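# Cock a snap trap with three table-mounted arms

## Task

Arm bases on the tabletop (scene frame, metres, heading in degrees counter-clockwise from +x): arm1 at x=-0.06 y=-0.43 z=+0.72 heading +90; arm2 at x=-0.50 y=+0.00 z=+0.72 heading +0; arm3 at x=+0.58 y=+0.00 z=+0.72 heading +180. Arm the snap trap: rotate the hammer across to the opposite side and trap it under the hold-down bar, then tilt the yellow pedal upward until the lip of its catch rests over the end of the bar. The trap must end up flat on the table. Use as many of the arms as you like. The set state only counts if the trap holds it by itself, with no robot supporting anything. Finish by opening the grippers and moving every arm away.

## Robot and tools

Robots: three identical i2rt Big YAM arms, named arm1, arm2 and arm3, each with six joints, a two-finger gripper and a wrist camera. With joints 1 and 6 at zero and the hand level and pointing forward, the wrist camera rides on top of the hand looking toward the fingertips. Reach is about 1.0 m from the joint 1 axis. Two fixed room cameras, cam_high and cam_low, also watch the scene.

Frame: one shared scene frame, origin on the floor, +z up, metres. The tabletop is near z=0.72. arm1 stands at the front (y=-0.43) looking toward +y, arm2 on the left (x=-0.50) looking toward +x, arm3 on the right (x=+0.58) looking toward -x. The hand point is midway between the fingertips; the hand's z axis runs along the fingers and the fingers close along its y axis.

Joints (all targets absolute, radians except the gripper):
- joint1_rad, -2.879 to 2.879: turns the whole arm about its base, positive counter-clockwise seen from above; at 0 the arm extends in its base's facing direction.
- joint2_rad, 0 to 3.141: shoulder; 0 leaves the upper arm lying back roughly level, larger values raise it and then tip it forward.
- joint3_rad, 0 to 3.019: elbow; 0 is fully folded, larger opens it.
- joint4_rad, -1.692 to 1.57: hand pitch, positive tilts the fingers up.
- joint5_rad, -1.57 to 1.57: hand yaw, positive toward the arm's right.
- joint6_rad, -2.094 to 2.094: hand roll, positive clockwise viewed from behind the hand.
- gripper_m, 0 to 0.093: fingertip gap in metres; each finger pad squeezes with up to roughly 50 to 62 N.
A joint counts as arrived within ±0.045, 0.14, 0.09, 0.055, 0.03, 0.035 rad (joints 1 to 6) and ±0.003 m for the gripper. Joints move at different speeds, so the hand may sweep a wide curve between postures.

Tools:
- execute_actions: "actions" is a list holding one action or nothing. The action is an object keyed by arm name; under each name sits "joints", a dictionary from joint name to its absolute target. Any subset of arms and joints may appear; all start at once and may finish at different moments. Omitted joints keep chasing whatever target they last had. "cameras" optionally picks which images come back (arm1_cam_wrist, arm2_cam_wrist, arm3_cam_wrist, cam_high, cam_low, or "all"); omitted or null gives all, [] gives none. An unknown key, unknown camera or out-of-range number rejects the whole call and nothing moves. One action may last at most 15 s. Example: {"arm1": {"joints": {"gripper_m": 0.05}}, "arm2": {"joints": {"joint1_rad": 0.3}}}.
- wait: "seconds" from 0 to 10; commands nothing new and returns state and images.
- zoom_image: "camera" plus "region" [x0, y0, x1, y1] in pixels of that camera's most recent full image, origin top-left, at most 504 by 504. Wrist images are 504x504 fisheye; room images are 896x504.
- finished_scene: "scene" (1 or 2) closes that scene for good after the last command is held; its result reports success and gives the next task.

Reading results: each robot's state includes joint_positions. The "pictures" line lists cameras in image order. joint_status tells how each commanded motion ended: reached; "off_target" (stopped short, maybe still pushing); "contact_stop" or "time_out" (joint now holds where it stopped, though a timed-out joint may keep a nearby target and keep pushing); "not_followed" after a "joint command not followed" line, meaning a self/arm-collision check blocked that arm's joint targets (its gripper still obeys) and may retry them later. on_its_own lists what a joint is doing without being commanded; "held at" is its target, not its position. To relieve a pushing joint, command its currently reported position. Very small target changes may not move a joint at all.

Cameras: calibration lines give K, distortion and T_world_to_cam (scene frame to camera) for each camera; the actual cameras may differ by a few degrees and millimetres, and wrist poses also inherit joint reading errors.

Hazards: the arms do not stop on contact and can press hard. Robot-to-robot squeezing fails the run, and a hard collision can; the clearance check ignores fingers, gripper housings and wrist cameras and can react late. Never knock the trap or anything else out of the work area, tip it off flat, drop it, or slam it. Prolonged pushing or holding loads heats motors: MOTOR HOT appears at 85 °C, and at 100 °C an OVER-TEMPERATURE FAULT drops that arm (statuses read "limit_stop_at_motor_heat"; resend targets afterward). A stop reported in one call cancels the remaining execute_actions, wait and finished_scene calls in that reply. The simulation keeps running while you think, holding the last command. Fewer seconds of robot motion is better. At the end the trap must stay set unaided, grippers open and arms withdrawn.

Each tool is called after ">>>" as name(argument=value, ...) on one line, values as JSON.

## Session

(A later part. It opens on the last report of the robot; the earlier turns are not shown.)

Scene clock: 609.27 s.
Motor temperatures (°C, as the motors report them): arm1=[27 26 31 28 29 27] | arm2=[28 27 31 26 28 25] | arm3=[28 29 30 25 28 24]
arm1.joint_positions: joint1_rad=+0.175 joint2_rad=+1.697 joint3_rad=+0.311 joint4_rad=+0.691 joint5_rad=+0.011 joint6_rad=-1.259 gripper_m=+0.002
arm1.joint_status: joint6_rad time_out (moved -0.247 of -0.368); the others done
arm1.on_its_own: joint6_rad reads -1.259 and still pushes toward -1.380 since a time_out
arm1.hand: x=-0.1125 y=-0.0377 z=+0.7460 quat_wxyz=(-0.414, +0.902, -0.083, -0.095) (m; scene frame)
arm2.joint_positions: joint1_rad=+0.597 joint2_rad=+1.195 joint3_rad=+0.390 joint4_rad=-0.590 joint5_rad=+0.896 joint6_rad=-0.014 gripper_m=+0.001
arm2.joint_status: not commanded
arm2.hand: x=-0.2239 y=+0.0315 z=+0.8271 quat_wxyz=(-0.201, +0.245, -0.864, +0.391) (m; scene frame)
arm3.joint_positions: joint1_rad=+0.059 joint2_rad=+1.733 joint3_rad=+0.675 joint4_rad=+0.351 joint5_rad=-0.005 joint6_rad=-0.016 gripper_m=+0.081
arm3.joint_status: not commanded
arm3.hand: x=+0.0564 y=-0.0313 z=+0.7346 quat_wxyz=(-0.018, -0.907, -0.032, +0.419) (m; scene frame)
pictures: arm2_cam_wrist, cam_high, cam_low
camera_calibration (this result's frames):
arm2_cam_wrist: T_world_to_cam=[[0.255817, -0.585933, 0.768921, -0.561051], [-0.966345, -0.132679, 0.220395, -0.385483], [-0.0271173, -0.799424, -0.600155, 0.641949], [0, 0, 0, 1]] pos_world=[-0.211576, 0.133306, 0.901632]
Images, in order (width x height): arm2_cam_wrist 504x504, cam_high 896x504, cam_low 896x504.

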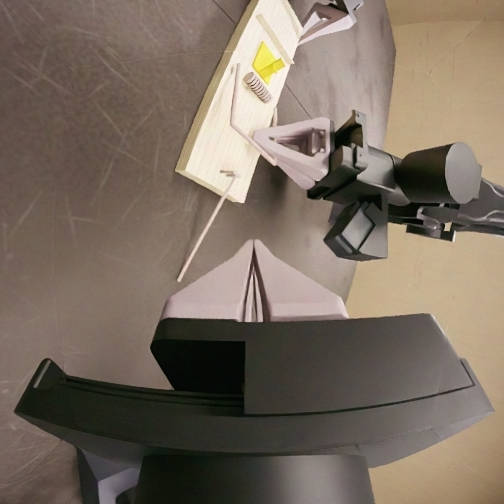

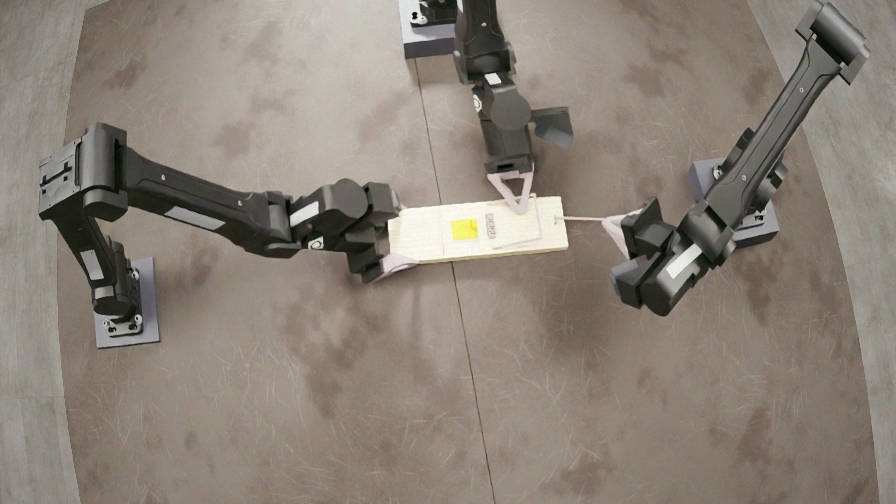

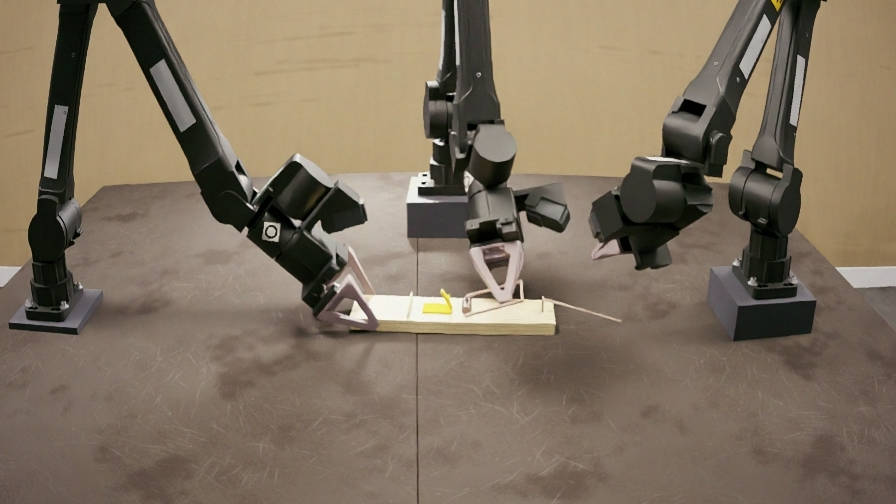

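>>> execute_actions(actions=[{"arm2":{"joints":{"joint1_rad":0.56,"joint2_rad":1.55,"joint3_rad":0.45,"joint4_rad":-0.36}}}], cameras=[])

>>> execute_actions(actions=[{"arm2":{"joints":{"joint2_rad":1.66,"joint4_rad":-0.27}}}], cameras=["arm2_cam_wrist","cam_low"])

Scene clock: 623.80 s.
Motor temperatures (°C, as the motors report them): arm1=[27 26 30 28 29 27] | arm2=[28 27 31 26 28 25] | arm3=[28 29 30 25 28 24]
arm1.joint_positions: joint1_rad=+0.175 joint2_rad=+1.697 joint3_rad=+0.311 joint4_rad=+0.691 joint5_rad=+0.011 joint6_rad=-1.259 gripper_m=+0.002
arm1.joint_status: not commanded
arm1.on_its_own: joint6_rad reads -1.259 and still pushes toward -1.380 since a time_out
arm1.hand: x=-0.1125 y=-0.0377 z=+0.7460 quat_wxyz=(-0.414, +0.902, -0.083, -0.095) (m; scene frame)
arm2.joint_positions: joint1_rad=+0.567 joint2_rad=+1.541 joint3_rad=+0.433 joint4_rad=-0.371 joint5_rad=+0.897 joint6_rad=-0.014 gripper_m=+0.001
arm2.joint_status: all done
arm2.hand: x=-0.2043 y=+0.0353 z=+0.7618 quat_wxyz=(-0.159, +0.250, -0.865, +0.406) (m; scene frame)
arm3.joint_positions: joint1_rad=+0.059 joint2_rad=+1.733 joint3_rad=+0.675 joint4_rad=+0.351 joint5_rad=-0.005 joint6_rad=-0.016 gripper_m=+0.081
arm3.joint_status: not commanded
arm3.hand: x=+0.0564 y=-0.0313 z=+0.7346 quat_wxyz=(-0.018, -0.907, -0.032, +0.419) (m; scene frame)
pictures: none
No camera images: the call's "cameras" was empty. Leave "cameras" out to get every camera's image.

Scene clock: 624.63 s.
Motor temperatures (°C, as the motors report them): arm1=[27 26 30 28 29 27] | arm2=[28 27 31 26 28 25] | arm3=[28 29 30 25 28 24]
arm1.joint_positions: joint1_rad=+0.175 joint2_rad=+1.697 joint3_rad=+0.311 joint4_rad=+0.691 joint5_rad=+0.011 joint6_rad=-1.259 gripper_m=+0.002
arm1.joint_status: not commanded
arm1.on_its_own: joint6_rad reads -1.259 and still pushes toward -1.380 since a time_out
arm1.hand: x=-0.1125 y=-0.0377 z=+0.7460 quat_wxyz=(-0.414, +0.902, -0.083, -0.095) (m; scene frame)
arm2.joint_positions: joint1_rad=+0.567 joint2_rad=+1.651 joint3_rad=+0.433 joint4_rad=-0.281 joint5_rad=+0.897 joint6_rad=-0.013 gripper_m=+0.001
arm2.joint_status: all done
arm2.hand: x=-0.2050 y=+0.0347 z=+0.7363 quat_wxyz=(-0.150, +0.254, -0.864, +0.409) (m; scene frame)
arm3.joint_positions: joint1_rad=+0.059 joint2_rad=+1.733 joint3_rad=+0.675 joint4_rad=+0.351 joint5_rad=-0.005 joint6_rad=-0.016 gripper_m=+0.081
arm3.joint_status: not commanded
arm3.hand: x=+0.0564 y=-0.0313 z=+0.7346 quat_wxyz=(-0.018, -0.907, -0.032, +0.419) (m; scene frame)
pictures: arm2_cam_wrist, cam_low
camera_calibration (this result's frames):
arm2_cam_wrist: T_world_to_cam=[[0.303762, -0.548073, 0.779323, -0.493334], [-0.947377, -0.0870269, 0.308063, -0.409108], [-0.101019, -0.831891, -0.545667, 0.536394], [0, 0, 0, 1]] pos_world=[-0.183537, 0.140235, 0.803191]
Images, in order (width x height): arm2_cam_wrist 504x504, cam_low 896x504.

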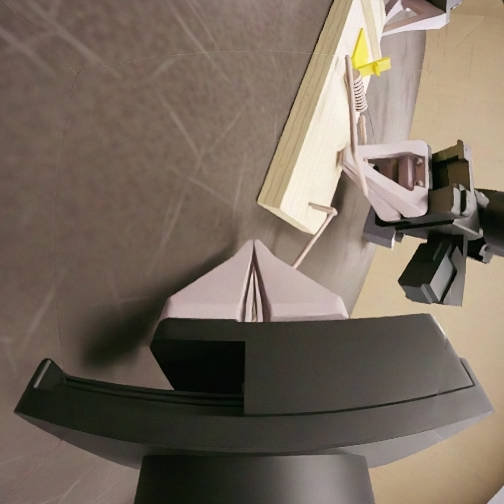

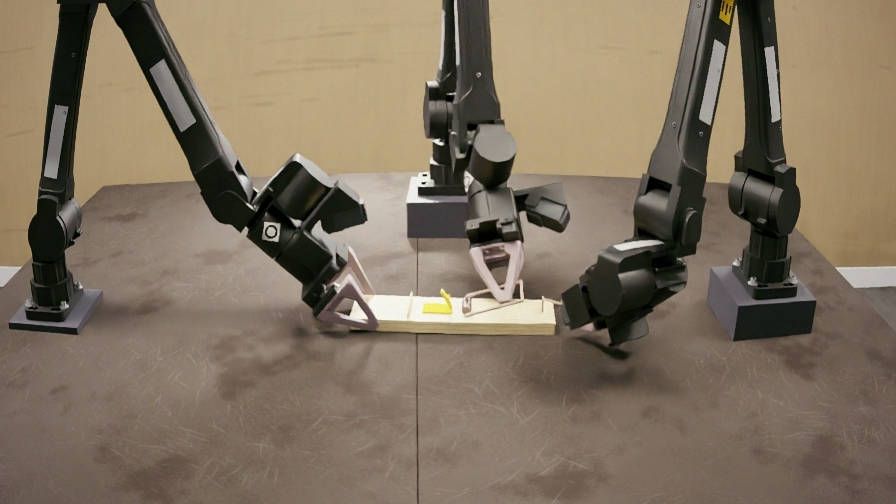

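>>> execute_actions(actions=[{"arm2":{"joints":{"joint1_rad":0.375}}}], cameras=["arm2_cam_wrist"])

>>> execute_actions(actions=[{"arm2":{"joints":{"joint1_rad":0.385,"joint2_rad":1.43,"joint3_rad":0.48,"joint4_rad":-0.53}}}], cameras=["arm2_cam_wrist","cam_low"])

Scene clock: 631.80 s.
Motor temperatures (°C, as the motors report them): arm1=[27 26 30 28 29 27] | arm2=[28 27 31 26 28 25] | arm3=[28 29 30 25 28 24]
arm1.joint_positions: joint1_rad=+0.175 joint2_rad=+1.697 joint3_rad=+0.311 joint4_rad=+0.691 joint5_rad=+0.011 joint6_rad=-1.263 gripper_m=+0.002
arm1.joint_status: not commanded
arm1.on_its_own: joint6_rad reads -1.263 and still pushes toward -1.380 since a time_out
arm1.hand: x=-0.1125 y=-0.0378 z=+0.7459 quat_wxyz=(-0.414, +0.902, -0.081, -0.094) (m; scene frame)
arm2.joint_positions: joint1_rad=+0.376 joint2_rad=+1.651 joint3_rad=+0.434 joint4_rad=-0.280 joint5_rad=+0.897 joint6_rad=-0.013 gripper_m=+0.001
arm2.joint_status: all done
arm2.hand: x=-0.2032 y=-0.0216 z=+0.7368 quat_wxyz=(-0.112, +0.170, -0.884, +0.422) (m; scene frame)
arm3.joint_positions: joint1_rad=+0.059 joint2_rad=+1.733 joint3_rad=+0.675 joint4_rad=+0.351 joint5_rad=-0.007 joint6_rad=-0.018 gripper_m=+0.081
arm3.joint_status: not commanded
arm3.hand: x=+0.0564 y=-0.0317 z=+0.7346 quat_wxyz=(-0.019, -0.907, -0.033, +0.419) (m; scene frame)
pictures: arm2_cam_wrist
camera_calibration (this result's frames):
arm2_cam_wrist: T_world_to_cam=[[0.192158, -0.595473, 0.780056, -0.549364], [-0.947569, 0.0942159, 0.305345, -0.406532], [-0.255319, -0.797831, -0.546148, 0.459715], [0, 0, 0, 1]] pos_world=[-0.162279, 0.0779456, 0.80374]
Images, in order (width x height): arm2_cam_wrist 504x504.

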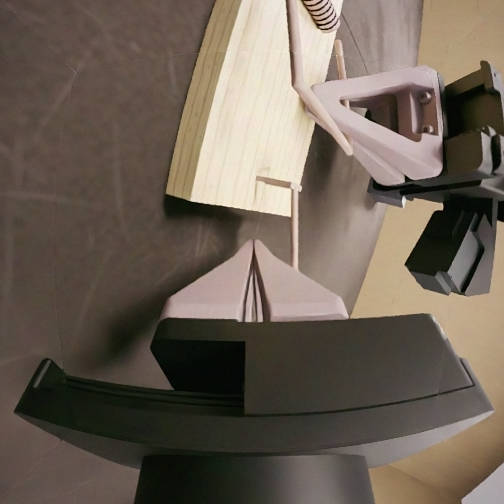

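Scene clock: 632.77 s.
Motor temperatures (°C, as the motors report them): arm1=[27 26 30 28 29 27] | arm2=[28 27 31 26 28 25] | arm3=[28 29 30 25 28 24]
arm1.joint_positions: joint1_rad=+0.175 joint2_rad=+1.697 joint3_rad=+0.311 joint4_rad=+0.691 joint5_rad=+0.011 joint6_rad=-1.263 gripper_m=+0.002
arm1.joint_status: not commanded
arm1.on_its_own: joint6_rad reads -1.263 and still pushes toward -1.380 since a time_out
arm1.hand: x=-0.1125 y=-0.0378 z=+0.7459 quat_wxyz=(-0.414, +0.902, -0.081, -0.094) (m; scene frame)
arm2.joint_positions: joint1_rad=+0.376 joint2_rad=+1.425 joint3_rad=+0.461 joint4_rad=-0.520 joint5_rad=+0.897 joint6_rad=-0.013 gripper_m=+0.001
arm2.joint_status: all done
arm2.hand: x=-0.2013 y=-0.0206 z=+0.7939 quat_wxyz=(-0.117, +0.167, -0.884, +0.421) (m; scene frame)
arm3.joint_positions: joint1_rad=+0.059 joint2_rad=+1.733 joint3_rad=+0.675 joint4_rad=+0.351 joint5_rad=-0.007 joint6_rad=-0.018 gripper_m=+0.081
arm3.joint_status: not commanded
arm3.hand: x=+0.0564 y=-0.0317 z=+0.7346 quat_wxyz=(-0.019, -0.907, -0.033, +0.419) (m; scene frame)
pictures: arm2_cam_wrist, cam_low
camera_calibration (this result's frames):
arm2_cam_wrist: T_world_to_cam=[[0.183553, -0.59877, 0.779604, -0.595158], [-0.950889, 0.0929263, 0.295253, -0.41492], [-0.249234, -0.795512, -0.552307, 0.498403], [0, 0, 0, 1]] pos_world=[-0.161081, 0.0786801, 0.861765]
Images, in order (width x height): arm2_cam_wrist 504x504, cam_low 896x504.

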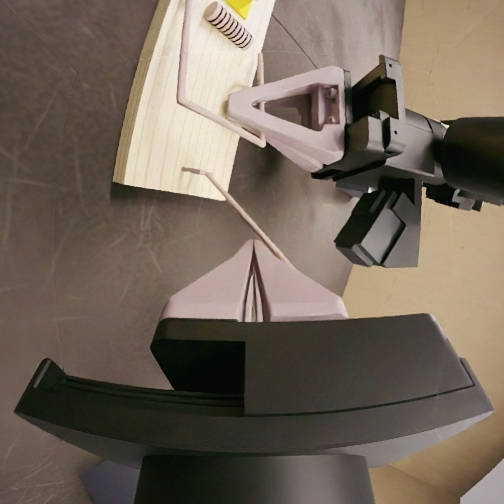

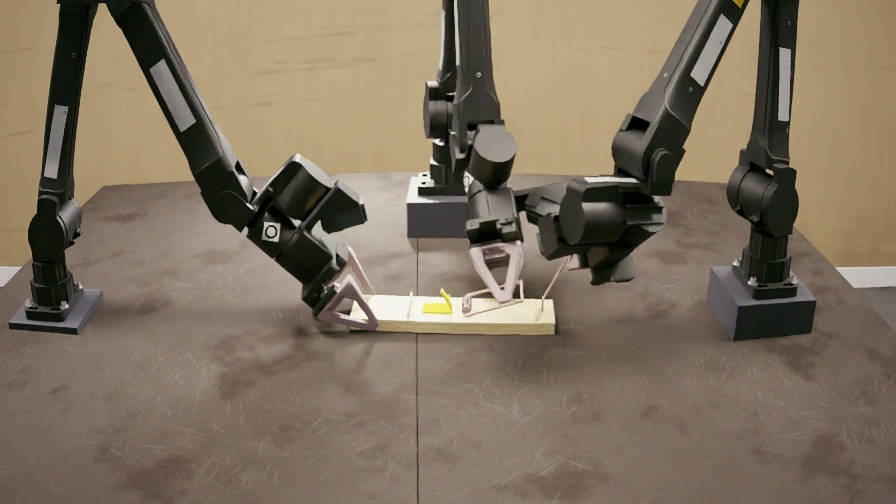

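>>> execute_actions(actions=[{"arm2":{"joints":{"joint1_rad":0.33,"joint2_rad":1.49,"joint3_rad":0.61,"joint4_rad":-0.59}}}], cameras=["arm2_cam_wrist","cam_low"])

Scene clock: 638.13 s.
Motor temperatures (°C, as the motors report them): arm1=[27 26 30 28 29 27] | arm2=[28 27 31 26 28 25] | arm3=[28 29 30 25 28 24]
arm1.joint_positions: joint1_rad=+0.175 joint2_rad=+1.697 joint3_rad=+0.311 joint4_rad=+0.691 joint5_rad=+0.011 joint6_rad=-1.264 gripper_m=+0.002
arm1.joint_status: not commanded
arm1.on_its_own: joint6_rad reads -1.264 and still pushes toward -1.380 since a time_out
arm1.hand: x=-0.1125 y=-0.0378 z=+0.7459 quat_wxyz=(-0.414, +0.902, -0.081, -0.094) (m; scene frame)
arm2.joint_positions: joint1_rad=+0.335 joint2_rad=+1.479 joint3_rad=+0.596 joint4_rad=-0.581 joint5_rad=+0.897 joint6_rad=-0.013 gripper_m=+0.001
arm2.joint_status: all done
arm2.hand: x=-0.1559 y=-0.0155 z=+0.8116 quat_wxyz=(-0.118, +0.144, -0.888, +0.421) (m; scene frame)
arm3.joint_positions: joint1_rad=+0.059 joint2_rad=+1.733 joint3_rad=+0.675 joint4_rad=+0.351 joint5_rad=-0.007 joint6_rad=-0.018 gripper_m=+0.081
arm3.joint_status: not commanded
arm3.hand: x=+0.0564 y=-0.0317 z=+0.7346 quat_wxyz=(-0.019, -0.907, -0.033, +0.419) (m; scene frame)
pictures: arm2_cam_wrist, cam_low
camera_calibration (this result's frames):
arm2_cam_wrist: T_world_to_cam=[[0.142696, -0.611503, 0.778269, -0.619715], [-0.952175, 0.129834, 0.276596, -0.362015], [-0.270185, -0.780517, -0.563731, 0.529777], [0, 0, 0, 1]] pos_world=[-0.113133, 0.081545, 0.881089]
Images, in order (width x height): arm2_cam_wrist 504x504, cam_low 896x504.

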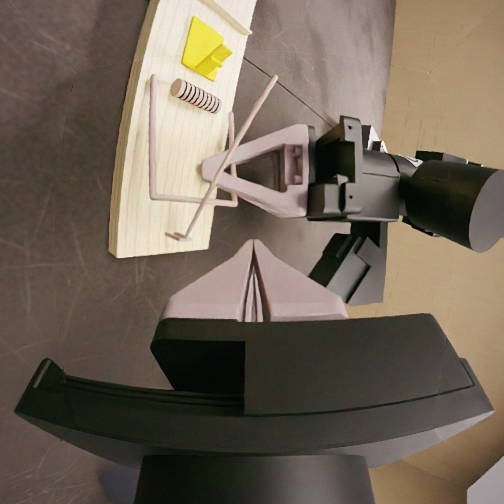

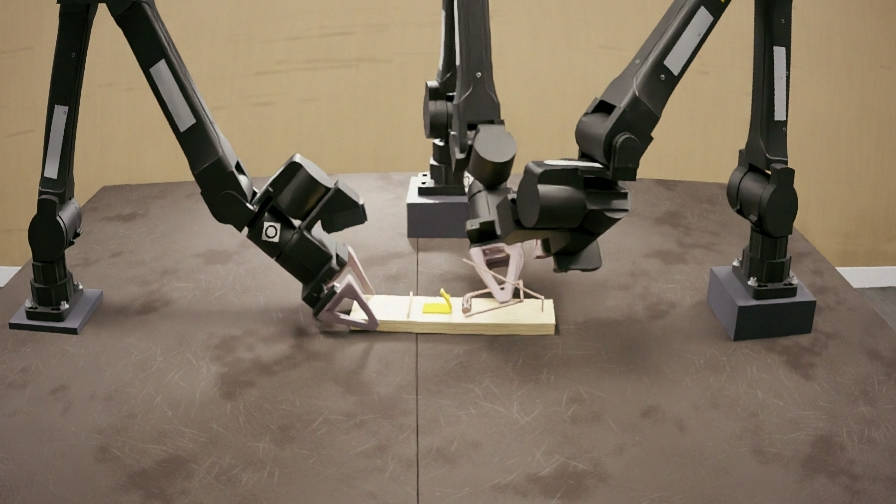

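>>> execute_actions(actions=[{"arm2":{"joints":{"joint1_rad":0.25,"joint2_rad":1.60,"joint3_rad":0.86,"joint4_rad":-0.735}}}], cameras=[])

>>> execute_actions(actions=[{"arm2":{"joints":{"joint2_rad":1.73,"joint3_rad":0.81,"joint4_rad":-0.58}}}], cameras=["arm2_cam_wrist","cam_low","arm3_cam_wrist"])

Scene clock: 648.80 s.
Motor temperatures (°C, as the motors report them): arm1=[27 26 30 27 29 27] | arm2=[28 27 31 26 28 25] | arm3=[28 29 30 25 28 25]
arm1.joint_positions: joint1_rad=+0.175 joint2_rad=+1.697 joint3_rad=+0.311 joint4_rad=+0.691 joint5_rad=+0.011 joint6_rad=-1.264 gripper_m=+0.002
arm1.joint_status: not commanded
arm1.on_its_own: joint6_rad reads -1.264 and still pushes toward -1.380 since a time_out
arm1.hand: x=-0.1125 y=-0.0378 z=+0.7459 quat_wxyz=(-0.414, +0.902, -0.081, -0.094) (m; scene frame)
arm2.joint_positions: joint1_rad=+0.249 joint2_rad=+1.594 joint3_rad=+0.846 joint4_rad=-0.726 joint5_rad=+0.897 joint6_rad=-0.013 gripper_m=+0.001
arm2.joint_status: all done
arm2.hand: x=-0.0819 y=-0.0235 z=+0.8399 quat_wxyz=(-0.096, +0.108, -0.893, +0.427) (m; scene frame)
arm3.joint_positions: joint1_rad=+0.059 joint2_rad=+1.733 joint3_rad=+0.675 joint4_rad=+0.351 joint5_rad=-0.007 joint6_rad=-0.018 gripper_m=+0.081
arm3.joint_status: not commanded
arm3.hand: x=+0.0564 y=-0.0317 z=+0.7346 quat_wxyz=(-0.019, -0.907, -0.033, +0.419) (m; scene frame)
pictures: none
No camera images: the call's "cameras" was empty. Leave "cameras" out to get every camera's image.

Scene clock: 649.57 s.
Motor temperatures (°C, as the motors report them): arm1=[27 26 30 27 29 27] | arm2=[28 27 31 26 28 25] | arm3=[28 29 30 25 28 25]
arm1.joint_positions: joint1_rad=+0.175 joint2_rad=+1.700 joint3_rad=+0.311 joint4_rad=+0.691 joint5_rad=+0.011 joint6_rad=-1.275 gripper_m=+0.002
arm1.joint_status: not commanded
arm1.on_its_own: joint6_rad reads -1.275 and still pushes toward -1.380 since a time_out
arm1.hand: x=-0.1126 y=-0.0383 z=+0.7448 quat_wxyz=(-0.413, +0.903, -0.076, -0.091) (m; scene frame)
arm2.joint_positions: joint1_rad=+0.249 joint2_rad=+1.710 joint3_rad=+0.811 joint4_rad=-0.605 joint5_rad=+0.919 joint6_rad=-0.011 gripper_m=+0.001
arm2.joint_status: all done
arm2.hand: x=-0.0862 y=-0.0275 z=+0.7920 quat_wxyz=(-0.084, +0.113, -0.888, +0.439) (m; scene frame)
arm3.joint_positions: joint1_rad=+0.058 joint2_rad=+1.733 joint3_rad=+0.675 joint4_rad=+0.351 joint5_rad=-0.009 joint6_rad=-0.016 gripper_m=+0.081
arm3.joint_status: not commanded
arm3.hand: x=+0.0564 y=-0.0317 z=+0.7346 quat_wxyz=(-0.020, -0.907, -0.032, +0.419) (m; scene frame)
pictures: arm2_cam_wrist, arm3_cam_wrist, cam_low
camera_calibration (this result's frames):
arm2_cam_wrist: T_world_to_cam=[[0.112068, -0.596833, 0.7945, -0.636775], [-0.927758, 0.223562, 0.298806, -0.301504], [-0.355958, -0.770591, -0.528663, 0.493322], [0, 0, 0, 1]] pos_world=[-0.0327583, 0.0675059, 0.85681]
arm3_cam_wrist: T_world_to_cam=[[-0.0681963, 0.997672, 0.000682419, 0.0339717], [0.969213, 0.0664132, -0.237097, 0.130538], [-0.236591, -0.0155078, -0.971486, 0.849857], [0, 0, 0, 1]] pos_world=[0.0768655, -0.0293827, 0.856551]
Images, in order (width x height): arm2_cam_wrist 504x504, arm3_cam_wrist 504x504, cam_low 896x504.

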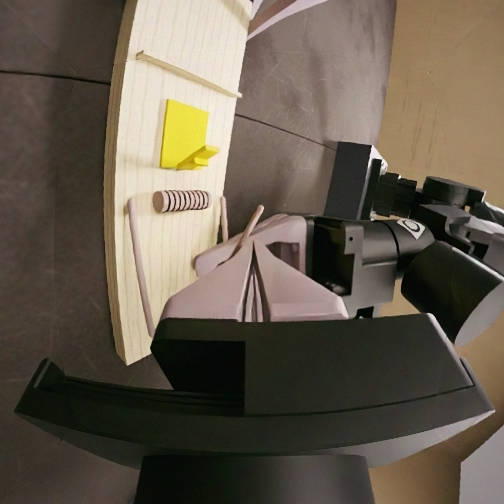

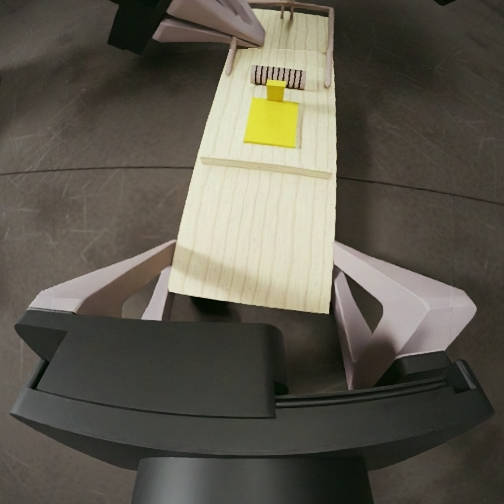

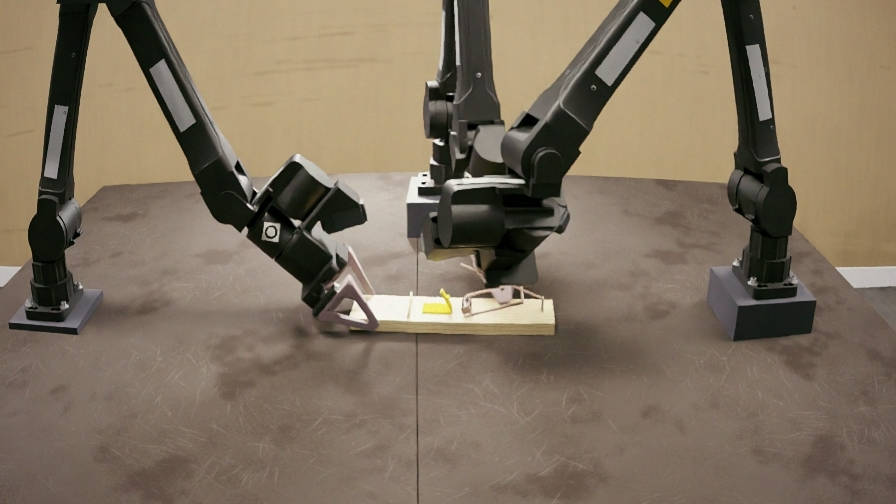

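>>> execute_actions(actions=[{"arm1":{"joints":{"joint1_rad":0.175,"joint2_rad":1.69,"joint3_rad":0.31,"joint4_rad":0.69,"joint6_rad":-1.27,"gripper_m":0.012}},"arm2":{"joints":{"joint2_rad":1.76}}}], cameras=[])

>>> execute_actions(actions=[{"arm1":{"joints":{"joint2_rad":1.58,"joint3_rad":0.25,"joint4_rad":0.63}}}], cameras=["arm1_cam_wrist","cam_low"])

Scene clock: 659.87 s.
Motor temperatures (°C, as the motors report them): arm1=[27 26 30 27 29 27] | arm2=[28 27 31 26 28 25] | arm3=[28 29 30 25 28 25]
arm1.joint_positions: joint1_rad=+0.173 joint2_rad=+1.692 joint3_rad=+0.311 joint4_rad=+0.701 joint5_rad=+0.009 joint6_rad=-1.279 gripper_m=+0.012
arm1.joint_status: all done
arm1.hand: x=-0.1126 y=-0.0349 z=+0.7499 quat_wxyz=(-0.422, +0.899, -0.074, -0.093) (m; scene frame)
arm2.joint_positions: joint1_rad=+0.249 joint2_rad=+1.711 joint3_rad=+0.811 joint4_rad=-0.604 joint5_rad=+0.919 joint6_rad=-0.010 gripper_m=+0.001
arm2.joint_status: all done
arm2.hand: x=-0.0860 y=-0.0274 z=+0.7916 quat_wxyz=(-0.084, +0.112, -0.888, +0.438) (m; scene frame)
arm3.joint_positions: joint1_rad=+0.058 joint2_rad=+1.732 joint3_rad=+0.675 joint4_rad=+0.351 joint5_rad=-0.009 joint6_rad=-0.013 gripper_m=+0.081
arm3.joint_status: not commanded
arm3.hand: x=+0.0566 y=-0.0317 z=+0.7346 quat_wxyz=(-0.020, -0.907, -0.031, +0.419) (m; scene frame)
pictures: none
No camera images: the call's "cameras" was empty. Leave "cameras" out to get every camera's image.

Scene clock: 660.70 s.
Motor temperatures (°C, as the motors report them): arm1=[27 26 30 27 29 27] | arm2=[28 27 31 26 28 25] | arm3=[28 29 30 25 28 25]
arm1.joint_positions: joint1_rad=+0.173 joint2_rad=+1.584 joint3_rad=+0.256 joint4_rad=+0.641 joint5_rad=+0.002 joint6_rad=-1.278 gripper_m=+0.012
arm1.joint_status: all done
arm1.hand: x=-0.1106 y=-0.0570 z=+0.7626 quat_wxyz=(-0.417, +0.901, -0.073, -0.095) (m; scene frame)
arm2.joint_positions: joint1_rad=+0.248 joint2_rad=+1.712 joint3_rad=+0.811 joint4_rad=-0.599 joint5_rad=+0.921 joint6_rad=-0.009 gripper_m=+0.001
arm2.joint_status: not commanded
arm2.hand: x=-0.0853 y=-0.0277 z=+0.7916 quat_wxyz=(-0.086, +0.111, -0.887, +0.439) (m; scene frame)
arm3.joint_positions: joint1_rad=+0.058 joint2_rad=+1.731 joint3_rad=+0.672 joint4_rad=+0.351 joint5_rad=-0.010 joint6_rad=-0.013 gripper_m=+0.081
arm3.joint_status: not commanded
arm3.hand: x=+0.0577 y=-0.0317 z=+0.7344 quat_wxyz=(-0.021, -0.907, -0.031, +0.418) (m; scene frame)
pictures: arm1_cam_wrist, cam_low
camera_calibration (this result's frames):
arm1_cam_wrist: T_world_to_cam=[[0.219423, 0.632407, 0.74291, -0.503613], [0.849185, -0.498707, 0.173715, -0.0620448], [0.480353, 0.592751, -0.646458, 0.705705], [0, 0, 0, 1]] pos_world=[-0.175796, -0.130762, 0.841126]
Images, in order (width x height): arm1_cam_wrist 504x504, cam_low 896x504.

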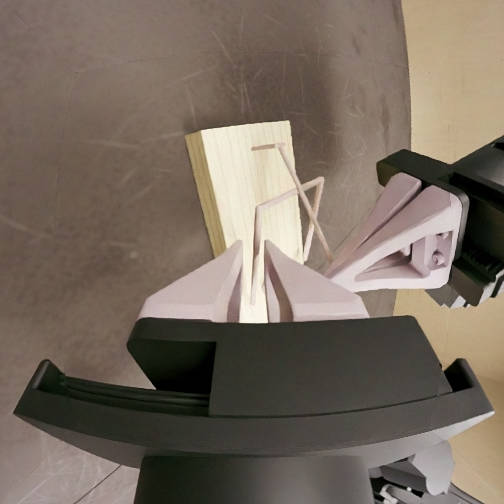

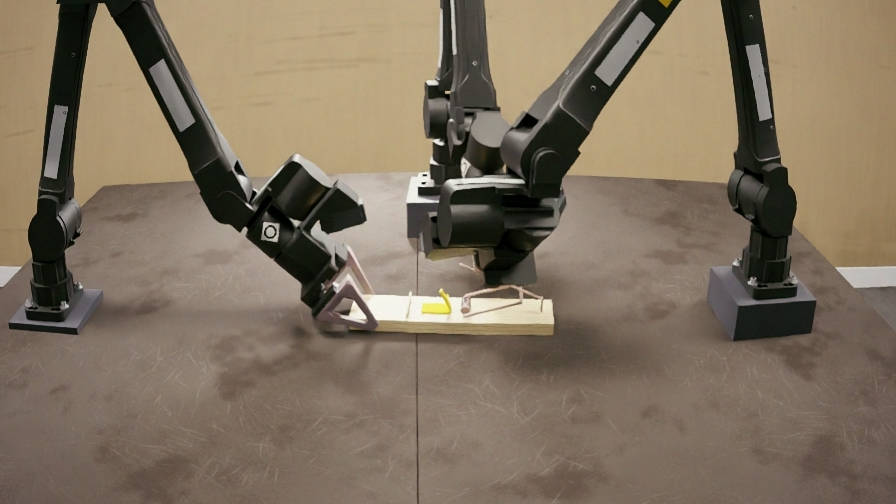

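>>> execute_actions(actions=[{"arm1":{"joints":{"joint2_rad":1.40,"joint3_rad":0.19,"joint4_rad":0.5}}}], cameras=[])

>>> execute_actions(actions=[{"arm1":{"joints":{"joint1_rad":-0.08,"joint6_rad":0,"gripper_m":0}},"arm2":{"joints":{"joint2_rad":1.80,"joint3_rad":0.79,"joint4_rad":-0.54}}}], cameras=[])

>>> execute_actions(actions=[{"arm2":{"joints":{"joint2_rad":1.85,"joint4_rad":-0.51}}}], cameras=["arm1_cam_wrist","arm2_cam_wrist","arm3_cam_wrist","cam_low"])

Scene clock: 670.43 s.
Motor temperatures (°C, as the motors report them): arm1=[27 26 30 27 29 27] | arm2=[28 27 31 26 28 25] | arm3=[28 29 30 25 28 24]
arm1.joint_positions: joint1_rad=+0.173 joint2_rad=+1.400 joint3_rad=+0.189 joint4_rad=+0.511 joint5_rad=+0.002 joint6_rad=-1.278 gripper_m=+0.012
arm1.joint_status: all done
arm1.hand: x=-0.1064 y=-0.0861 z=+0.7805 quat_wxyz=(-0.412, +0.903, -0.074, -0.094) (m; scene frame)
arm2.joint_positions: joint1_rad=+0.248 joint2_rad=+1.712 joint3_rad=+0.811 joint4_rad=-0.599 joint5_rad=+0.921 joint6_rad=-0.009 gripper_m=+0.001
arm2.joint_status: not commanded
arm2.hand: x=-0.0853 y=-0.0277 z=+0.7916 quat_wxyz=(-0.086, +0.111, -0.887, +0.439) (m; scene frame)
arm3.joint_positions: joint1_rad=+0.058 joint2_rad=+1.731 joint3_rad=+0.672 joint4_rad=+0.351 joint5_rad=-0.010 joint6_rad=-0.013 gripper_m=+0.081
arm3.joint_status: not commanded
arm3.hand: x=+0.0577 y=-0.0317 z=+0.7344 quat_wxyz=(-0.021, -0.907, -0.031, +0.418) (m; scene frame)
pictures: none
No camera images: the call's "cameras" was empty. Leave "cameras" out to get every camera's image.

Scene clock: 672.47 s.
Motor temperatures (°C, as the motors report them): arm1=[27 26 30 27 28 27] | arm2=[28 27 31 26 28 25] | arm3=[28 29 30 25 28 24]
arm1.joint_positions: joint1_rad=-0.077 joint2_rad=+1.400 joint3_rad=+0.189 joint4_rad=+0.511 joint5_rad=+0.000 joint6_rad=-0.008 gripper_m=+0.001
arm1.joint_status: all done
arm1.hand: x=-0.0202 y=-0.0852 z=+0.7796 quat_wxyz=(-0.312, +0.605, -0.676, -0.283) (m; scene frame)
arm2.joint_positions: joint1_rad=+0.247 joint2_rad=+1.756 joint3_rad=+0.807 joint4_rad=-0.549 joint5_rad=+0.926 joint6_rad=-0.007 gripper_m=+0.001
arm2.joint_status: all done
arm2.hand: x=-0.0839 y=-0.0284 z=+0.7754 quat_wxyz=(-0.087, +0.109, -0.887, +0.441) (m; scene frame)
arm3.joint_positions: joint1_rad=+0.058 joint2_rad=+1.731 joint3_rad=+0.672 joint4_rad=+0.351 joint5_rad=-0.010 joint6_rad=-0.013 gripper_m=+0.081
arm3.joint_status: not commanded
arm3.hand: x=+0.0577 y=-0.0317 z=+0.7344 quat_wxyz=(-0.021, -0.907, -0.031, +0.418) (m; scene frame)
pictures: none
No camera images: the call's "cameras" was empty. Leave "cameras" out to get every camera's image.

Scene clock: 673.17 s.
Motor temperatures (°C, as the motors report them): arm1=[27 26 30 27 28 27] | arm2=[28 27 31 26 28 25] | arm3=[28 29 30 25 28 24]
arm1.joint_positions: joint1_rad=-0.077 joint2_rad=+1.400 joint3_rad=+0.189 joint4_rad=+0.511 joint5_rad=+0.000 joint6_rad=-0.008 gripper_m=+0.001
arm1.joint_status: not commanded
arm1.hand: x=-0.0202 y=-0.0852 z=+0.7796 quat_wxyz=(-0.312, +0.605, -0.676, -0.283) (m; scene frame)
arm2.joint_positions: joint1_rad=+0.246 joint2_rad=+1.816 joint3_rad=+0.805 joint4_rad=-0.516 joint5_rad=+0.922 joint6_rad=-0.007 gripper_m=+0.001
arm2.joint_status: all done
arm2.hand: x=-0.0874 y=-0.0293 z=+0.7527 quat_wxyz=(-0.074, +0.115, -0.887, +0.441) (m; scene frame)
arm3.joint_positions: joint1_rad=+0.058 joint2_rad=+1.731 joint3_rad=+0.672 joint4_rad=+0.351 joint5_rad=-0.010 joint6_rad=-0.013 gripper_m=+0.081
arm3.joint_status: not commanded
arm3.hand: x=+0.0577 y=-0.0317 z=+0.7344 quat_wxyz=(-0.021, -0.907, -0.031, +0.418) (m; scene frame)
pictures: arm1_cam_wrist, arm2_cam_wrist, arm3_cam_wrist, cam_low
camera_calibration (this result's frames):
arm1_cam_wrist: T_world_to_cam=[[0.992695, -0.120613, -0.00305624, 0.0147881], [-0.117772, -0.963189, -0.241653, 0.108795], [0.0262028, 0.240248, -0.970358, 0.903289], [0, 0, 0, 1]] pos_world=[-0.0255358, -0.11044, 0.90285]
arm2_cam_wrist: T_world_to_cam=[[0.123778, -0.590935, 0.797167, -0.607327], [-0.921045, 0.230526, 0.313901, -0.301068], [-0.369263, -0.773081, -0.515743, 0.459783], [0, 0, 0, 1]] pos_world=[-0.0323429, 0.0659633, 0.815776]
arm3_cam_wrist: T_world_to_cam=[[-0.0665276, 0.997783, -0.00189822, 0.0358551], [0.969641, 0.0642023, -0.235956, 0.128342], [-0.23531, -0.0175381, -0.971762, 0.85004], [0, 0, 0, 1]] pos_world=[0.0779635, -0.0291073, 0.856388]
Images, in order (width x height): arm1_cam_wrist 504x504, arm2_cam_wrist 504x504, arm3_cam_wrist 504x504, cam_low 896x504.

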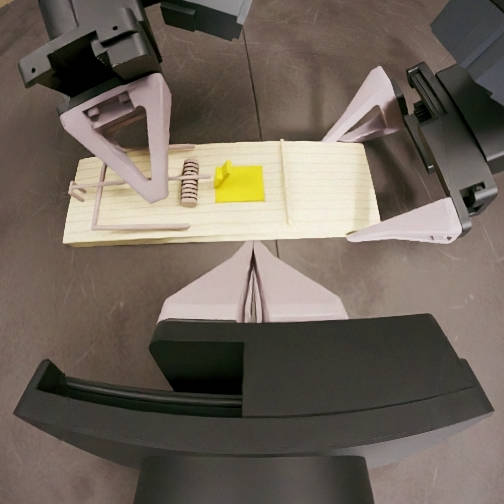

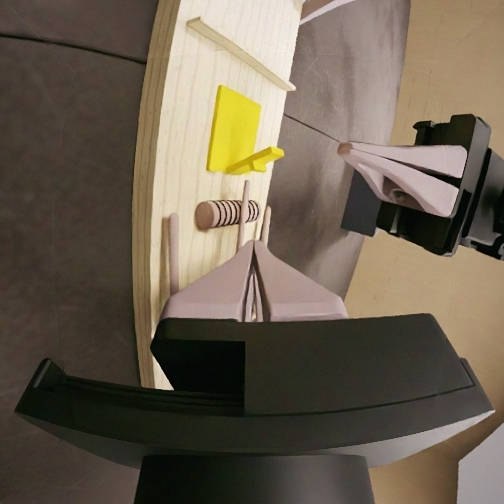

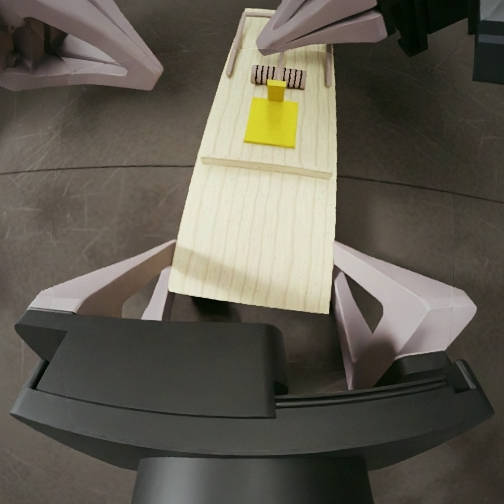

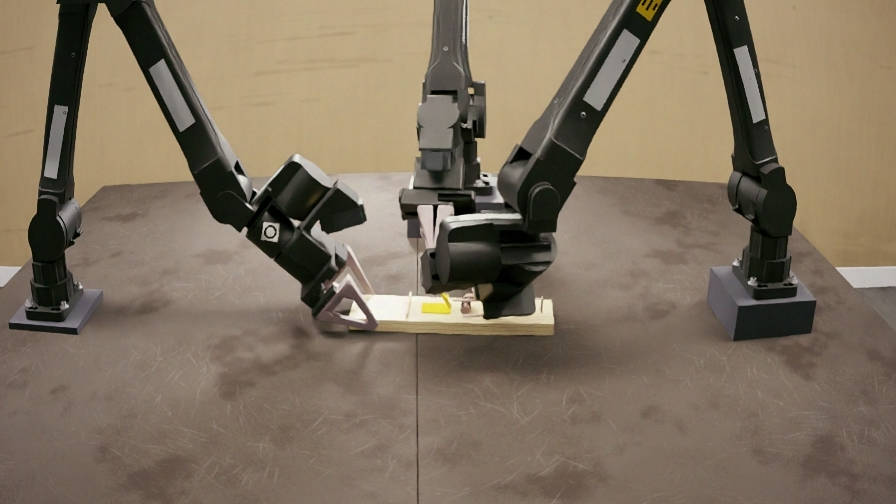

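>>> execute_actions(actions=[{"arm1":{"joints":{"joint2_rad":1.56,"joint3_rad":0.355,"joint4_rad":0.64}}}], cameras=[])

>>> execute_actions(actions=[{"arm1":{"joints":{"joint2_rad":1.685,"joint4_rad":0.74}}}], cameras=["arm1_cam_wrist","arm3_cam_wrist"])

Scene clock: 684.50 s.
Motor temperatures (°C, as the motors report them): arm1=[27 26 30 28 28 26] | arm2=[28 28 30 26 28 25] | arm3=[28 29 30 25 28 24]
arm1.joint_positions: joint1_rad=-0.077 joint2_rad=+1.557 joint3_rad=+0.341 joint4_rad=+0.624 joint5_rad=+0.000 joint6_rad=-0.008 gripper_m=+0.001
arm1.joint_status: all done
arm1.hand: x=-0.0116 y=-0.0112 z=+0.7952 quat_wxyz=(-0.349, +0.588, -0.658, -0.315) (m; scene frame)
arm2.joint_positions: joint1_rad=+0.246 joint2_rad=+1.816 joint3_rad=+0.805 joint4_rad=-0.516 joint5_rad=+0.922 joint6_rad=-0.007 gripper_m=+0.001
arm2.joint_status: not commanded
arm2.hand: x=-0.0874 y=-0.0293 z=+0.7527 quat_wxyz=(-0.074, +0.115, -0.887, +0.441) (m; scene frame)
arm3.joint_positions: joint1_rad=+0.058 joint2_rad=+1.731 joint3_rad=+0.672 joint4_rad=+0.351 joint5_rad=-0.010 joint6_rad=-0.013 gripper_m=+0.081
arm3.joint_status: not commanded
arm3.hand: x=+0.0577 y=-0.0317 z=+0.7344 quat_wxyz=(-0.021, -0.907, -0.031, +0.418) (m; scene frame)
pictures: none
No camera images: the call's "cameras" was empty. Leave "cameras" out to get every camera's image.

Scene clock: 685.40 s.
Motor temperatures (°C, as the motors report them): arm1=[27 26 30 28 28 26] | arm2=[28 28 30 26 28 25] | arm3=[28 29 30 25 28 24]
arm1.joint_positions: joint1_rad=-0.077 joint2_rad=+1.685 joint3_rad=+0.341 joint4_rad=+0.718 joint5_rad=+0.000 joint6_rad=-0.008 gripper_m=+0.001
arm1.joint_status: all done
arm1.hand: x=-0.0124 y=-0.0148 z=+0.7630 quat_wxyz=(-0.337, +0.594, -0.664, -0.305) (m; scene frame)
arm2.joint_positions: joint1_rad=+0.246 joint2_rad=+1.816 joint3_rad=+0.805 joint4_rad=-0.516 joint5_rad=+0.922 joint6_rad=-0.007 gripper_m=+0.001
arm2.joint_status: not commanded
arm2.hand: x=-0.0874 y=-0.0293 z=+0.7527 quat_wxyz=(-0.074, +0.115, -0.887, +0.441) (m; scene frame)
arm3.joint_positions: joint1_rad=+0.058 joint2_rad=+1.731 joint3_rad=+0.672 joint4_rad=+0.351 joint5_rad=-0.010 joint6_rad=-0.013 gripper_m=+0.081
arm3.joint_status: not commanded
arm3.hand: x=+0.0577 y=-0.0317 z=+0.7344 quat_wxyz=(-0.021, -0.907, -0.031, +0.418) (m; scene frame)
pictures: arm1_cam_wrist, arm3_cam_wrist
camera_calibration (this result's frames):
arm1_cam_wrist: T_world_to_cam=[[0.992624, -0.121182, -0.00362098, 0.0158557], [-0.116202, -0.942466, -0.313457, 0.228649], [0.0345727, 0.311566, -0.949595, 0.855431], [0, 0, 0, 1]] pos_world=[-0.0187439, -0.0491078, 0.884043]
arm3_cam_wrist: T_world_to_cam=[[-0.0665276, 0.997783, -0.00189822, 0.0358551], [0.969641, 0.0642023, -0.235956, 0.128342], [-0.23531, -0.0175381, -0.971762, 0.85004], [0, 0, 0, 1]] pos_world=[0.0779635, -0.0291073, 0.856388]
Images, in order (width x height): arm1_cam_wrist 504x504, arm3_cam_wrist 504x504.

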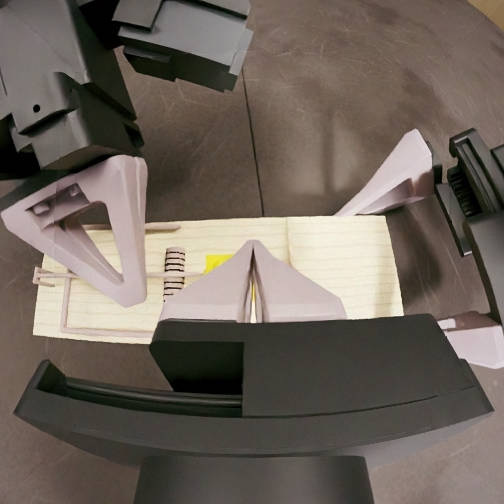

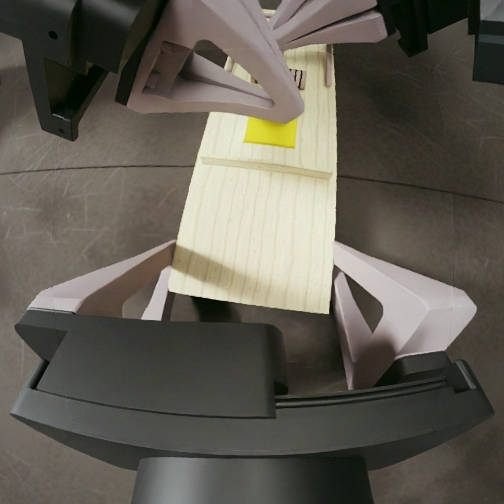

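>>> execute_actions(actions=[{"arm1":{"joints":{"joint1_rad":-0.015}}}], cameras=["arm2_cam_wrist","arm1_cam_wrist"])

>>> zoom_image(camera="arm2_cam_wrist", region=[170,90,370,260])

Scene clock: 692.07 s.
Motor temperatures (°C, as the motors report them): arm1=[27 26 30 28 28 26] | arm2=[28 28 30 26 28 25] | arm3=[28 29 30 25 28 24]
arm1.joint_positions: joint1_rad=-0.019 joint2_rad=+1.685 joint3_rad=+0.341 joint4_rad=+0.719 joint5_rad=+0.004 joint6_rad=-0.007 gripper_m=+0.001
arm1.joint_status: all done
arm1.hand: x=-0.0359 y=-0.0127 z=+0.7634 quat_wxyz=(-0.330, +0.612, -0.647, -0.314) (m; scene frame)
arm2.joint_positions: joint1_rad=+0.246 joint2_rad=+1.816 joint3_rad=+0.805 joint4_rad=-0.516 joint5_rad=+0.922 joint6_rad=-0.007 gripper_m=+0.001
arm2.joint_status: not commanded
arm2.hand: x=-0.0874 y=-0.0293 z=+0.7527 quat_wxyz=(-0.074, +0.115, -0.887, +0.441) (m; scene frame)
arm3.joint_positions: joint1_rad=+0.058 joint2_rad=+1.731 joint3_rad=+0.672 joint4_rad=+0.351 joint5_rad=-0.010 joint6_rad=-0.013 gripper_m=+0.081
arm3.joint_status: not commanded
arm3.hand: x=+0.0577 y=-0.0317 z=+0.7344 quat_wxyz=(-0.021, -0.907, -0.031, +0.418) (m; scene frame)
pictures: arm1_cam_wrist, arm2_cam_wrist
camera_calibration (this result's frames):
arm1_cam_wrist: T_world_to_cam=[[0.997757, -0.0669178, -0.00184274, 0.0390291], [-0.0641024, -0.947121, -0.31441, 0.230532], [0.0192943, 0.313823, -0.949286, 0.855157], [0, 0, 0, 1]] pos_world=[-0.0406635, -0.0474141, 0.884342]
arm2_cam_wrist: T_world_to_cam=[[0.123778, -0.590935, 0.797167, -0.607327], [-0.921045, 0.230526, 0.313901, -0.301068], [-0.369263, -0.773081, -0.515743, 0.459783], [0, 0, 0, 1]] pos_world=[-0.0323429, 0.0659633, 0.815776]
Images, in order (width x height): arm1_cam_wrist 504x504, arm2_cam_wrist 504x504.

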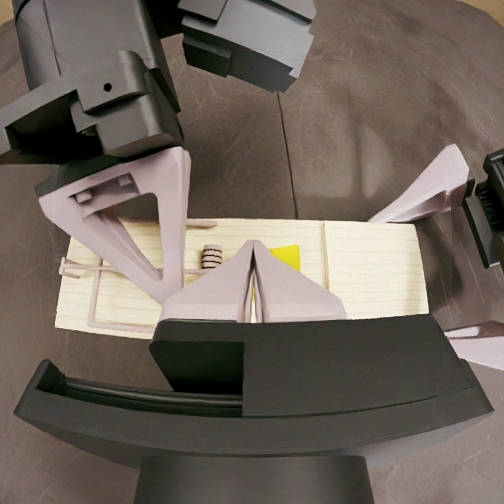

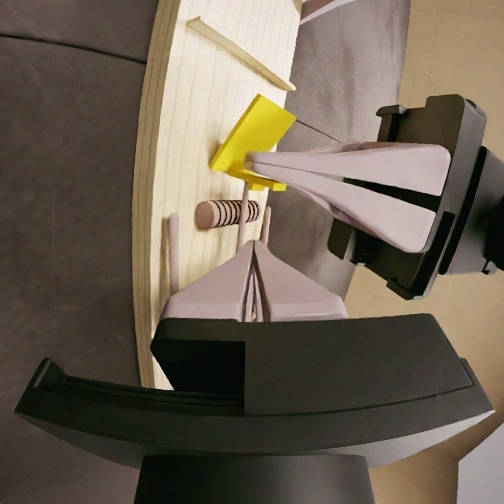

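Region (170, 90, 370, 260) of arm2_cam_wrist's 504x504 image, scaled by 2.520, with more detail than that image has; it fills the top 428 rows of this view, and the rest is white.

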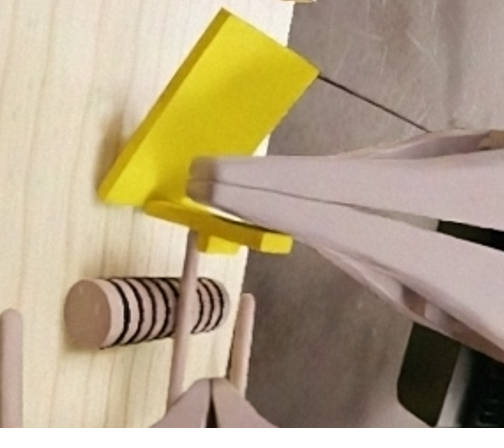

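Lip is over the bar tip. Ease arm2 up.

>>> execute_actions(actions=[{"arm2":{"joints":{"joint2_rad":1.80}}}], cameras=[])

>>> execute_actions(actions=[{"arm2":{"joints":{"joint2_rad":1.76}}}], cameras=["arm2_cam_wrist"])

Scene clock: 698.70 s.
Motor temperatures (°C, as the motors report them): arm1=[27 26 30 28 28 26] | arm2=[28 28 30 26 27 25] | arm3=[28 29 30 25 28 24]
arm1.joint_positions: joint1_rad=-0.019 joint2_rad=+1.685 joint3_rad=+0.341 joint4_rad=+0.719 joint5_rad=+0.006 joint6_rad=-0.007 gripper_m=+0.001
arm1.joint_status: not commanded
arm1.hand: x=-0.0355 y=-0.0128 z=+0.7634 quat_wxyz=(-0.330, +0.611, -0.647, -0.313) (m; scene frame)
arm2.joint_positions: joint1_rad=+0.246 joint2_rad=+1.802 joint3_rad=+0.799 joint4_rad=-0.516 joint5_rad=+0.913 joint6_rad=-0.007 gripper_m=+0.001
arm2.joint_status: all done
arm2.hand: x=-0.0887 y=-0.0286 z=+0.7551 quat_wxyz=(-0.077, +0.114, -0.889, +0.437) (m; scene frame)
arm3.joint_positions: joint1_rad=+0.058 joint2_rad=+1.731 joint3_rad=+0.672 joint4_rad=+0.351 joint5_rad=-0.010 joint6_rad=-0.013 gripper_m=+0.081
arm3.joint_status: not commanded
arm3.hand: x=+0.0577 y=-0.0317 z=+0.7344 quat_wxyz=(-0.021, -0.907, -0.031, +0.418) (m; scene frame)
pictures: none
No camera images: the call's "cameras" was empty. Leave "cameras" out to get every camera's image.

Scene clock: 699.37 s.
Motor temperatures (°C, as the motors report them): arm1=[27 26 30 28 28 26] | arm2=[28 28 30 26 27 25] | arm3=[28 29 30 25 28 24]
arm1.joint_positions: joint1_rad=-0.019 joint2_rad=+1.685 joint3_rad=+0.341 joint4_rad=+0.719 joint5_rad=+0.006 joint6_rad=-0.007 gripper_m=+0.001
arm1.joint_status: not commanded
arm1.hand: x=-0.0355 y=-0.0128 z=+0.7634 quat_wxyz=(-0.330, +0.611, -0.647, -0.313) (m; scene frame)
arm2.joint_positions: joint1_rad=+0.246 joint2_rad=+1.766 joint3_rad=+0.792 joint4_rad=-0.516 joint5_rad=+0.905 joint6_rad=-0.007 gripper_m=+0.001
arm2.joint_status: all done
arm2.hand: x=-0.0871 y=-0.0272 z=+0.7658 quat_wxyz=(-0.089, +0.108, -0.891, +0.431) (m; scene frame)
arm3.joint_positions: joint1_rad=+0.058 joint2_rad=+1.731 joint3_rad=+0.672 joint4_rad=+0.351 joint5_rad=-0.010 joint6_rad=-0.013 gripper_m=+0.081
arm3.joint_status: not commanded
arm3.hand: x=+0.0577 y=-0.0317 z=+0.7344 quat_wxyz=(-0.021, -0.907, -0.031, +0.418) (m; scene frame)
pictures: arm2_cam_wrist
camera_calibration (this result's frames):
arm2_cam_wrist: T_world_to_cam=[[0.100205, -0.611849, 0.784602, -0.609587], [-0.930584, 0.221426, 0.291521, -0.289357], [-0.352098, -0.759349, -0.547188, 0.494167], [0, 0, 0, 1]] pos_world=[-0.0341919, 0.0663416, 0.833039]
Images, in order (width x height): arm2_cam_wrist 504x504.

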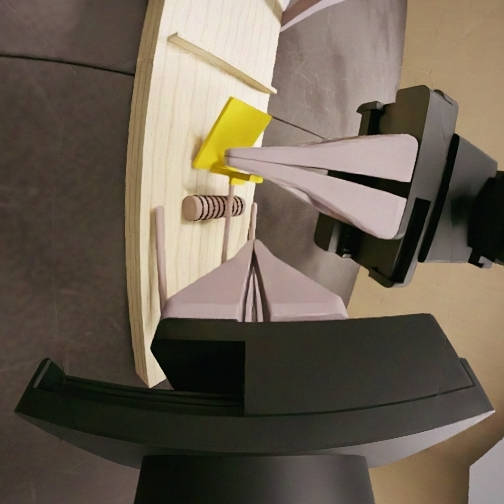

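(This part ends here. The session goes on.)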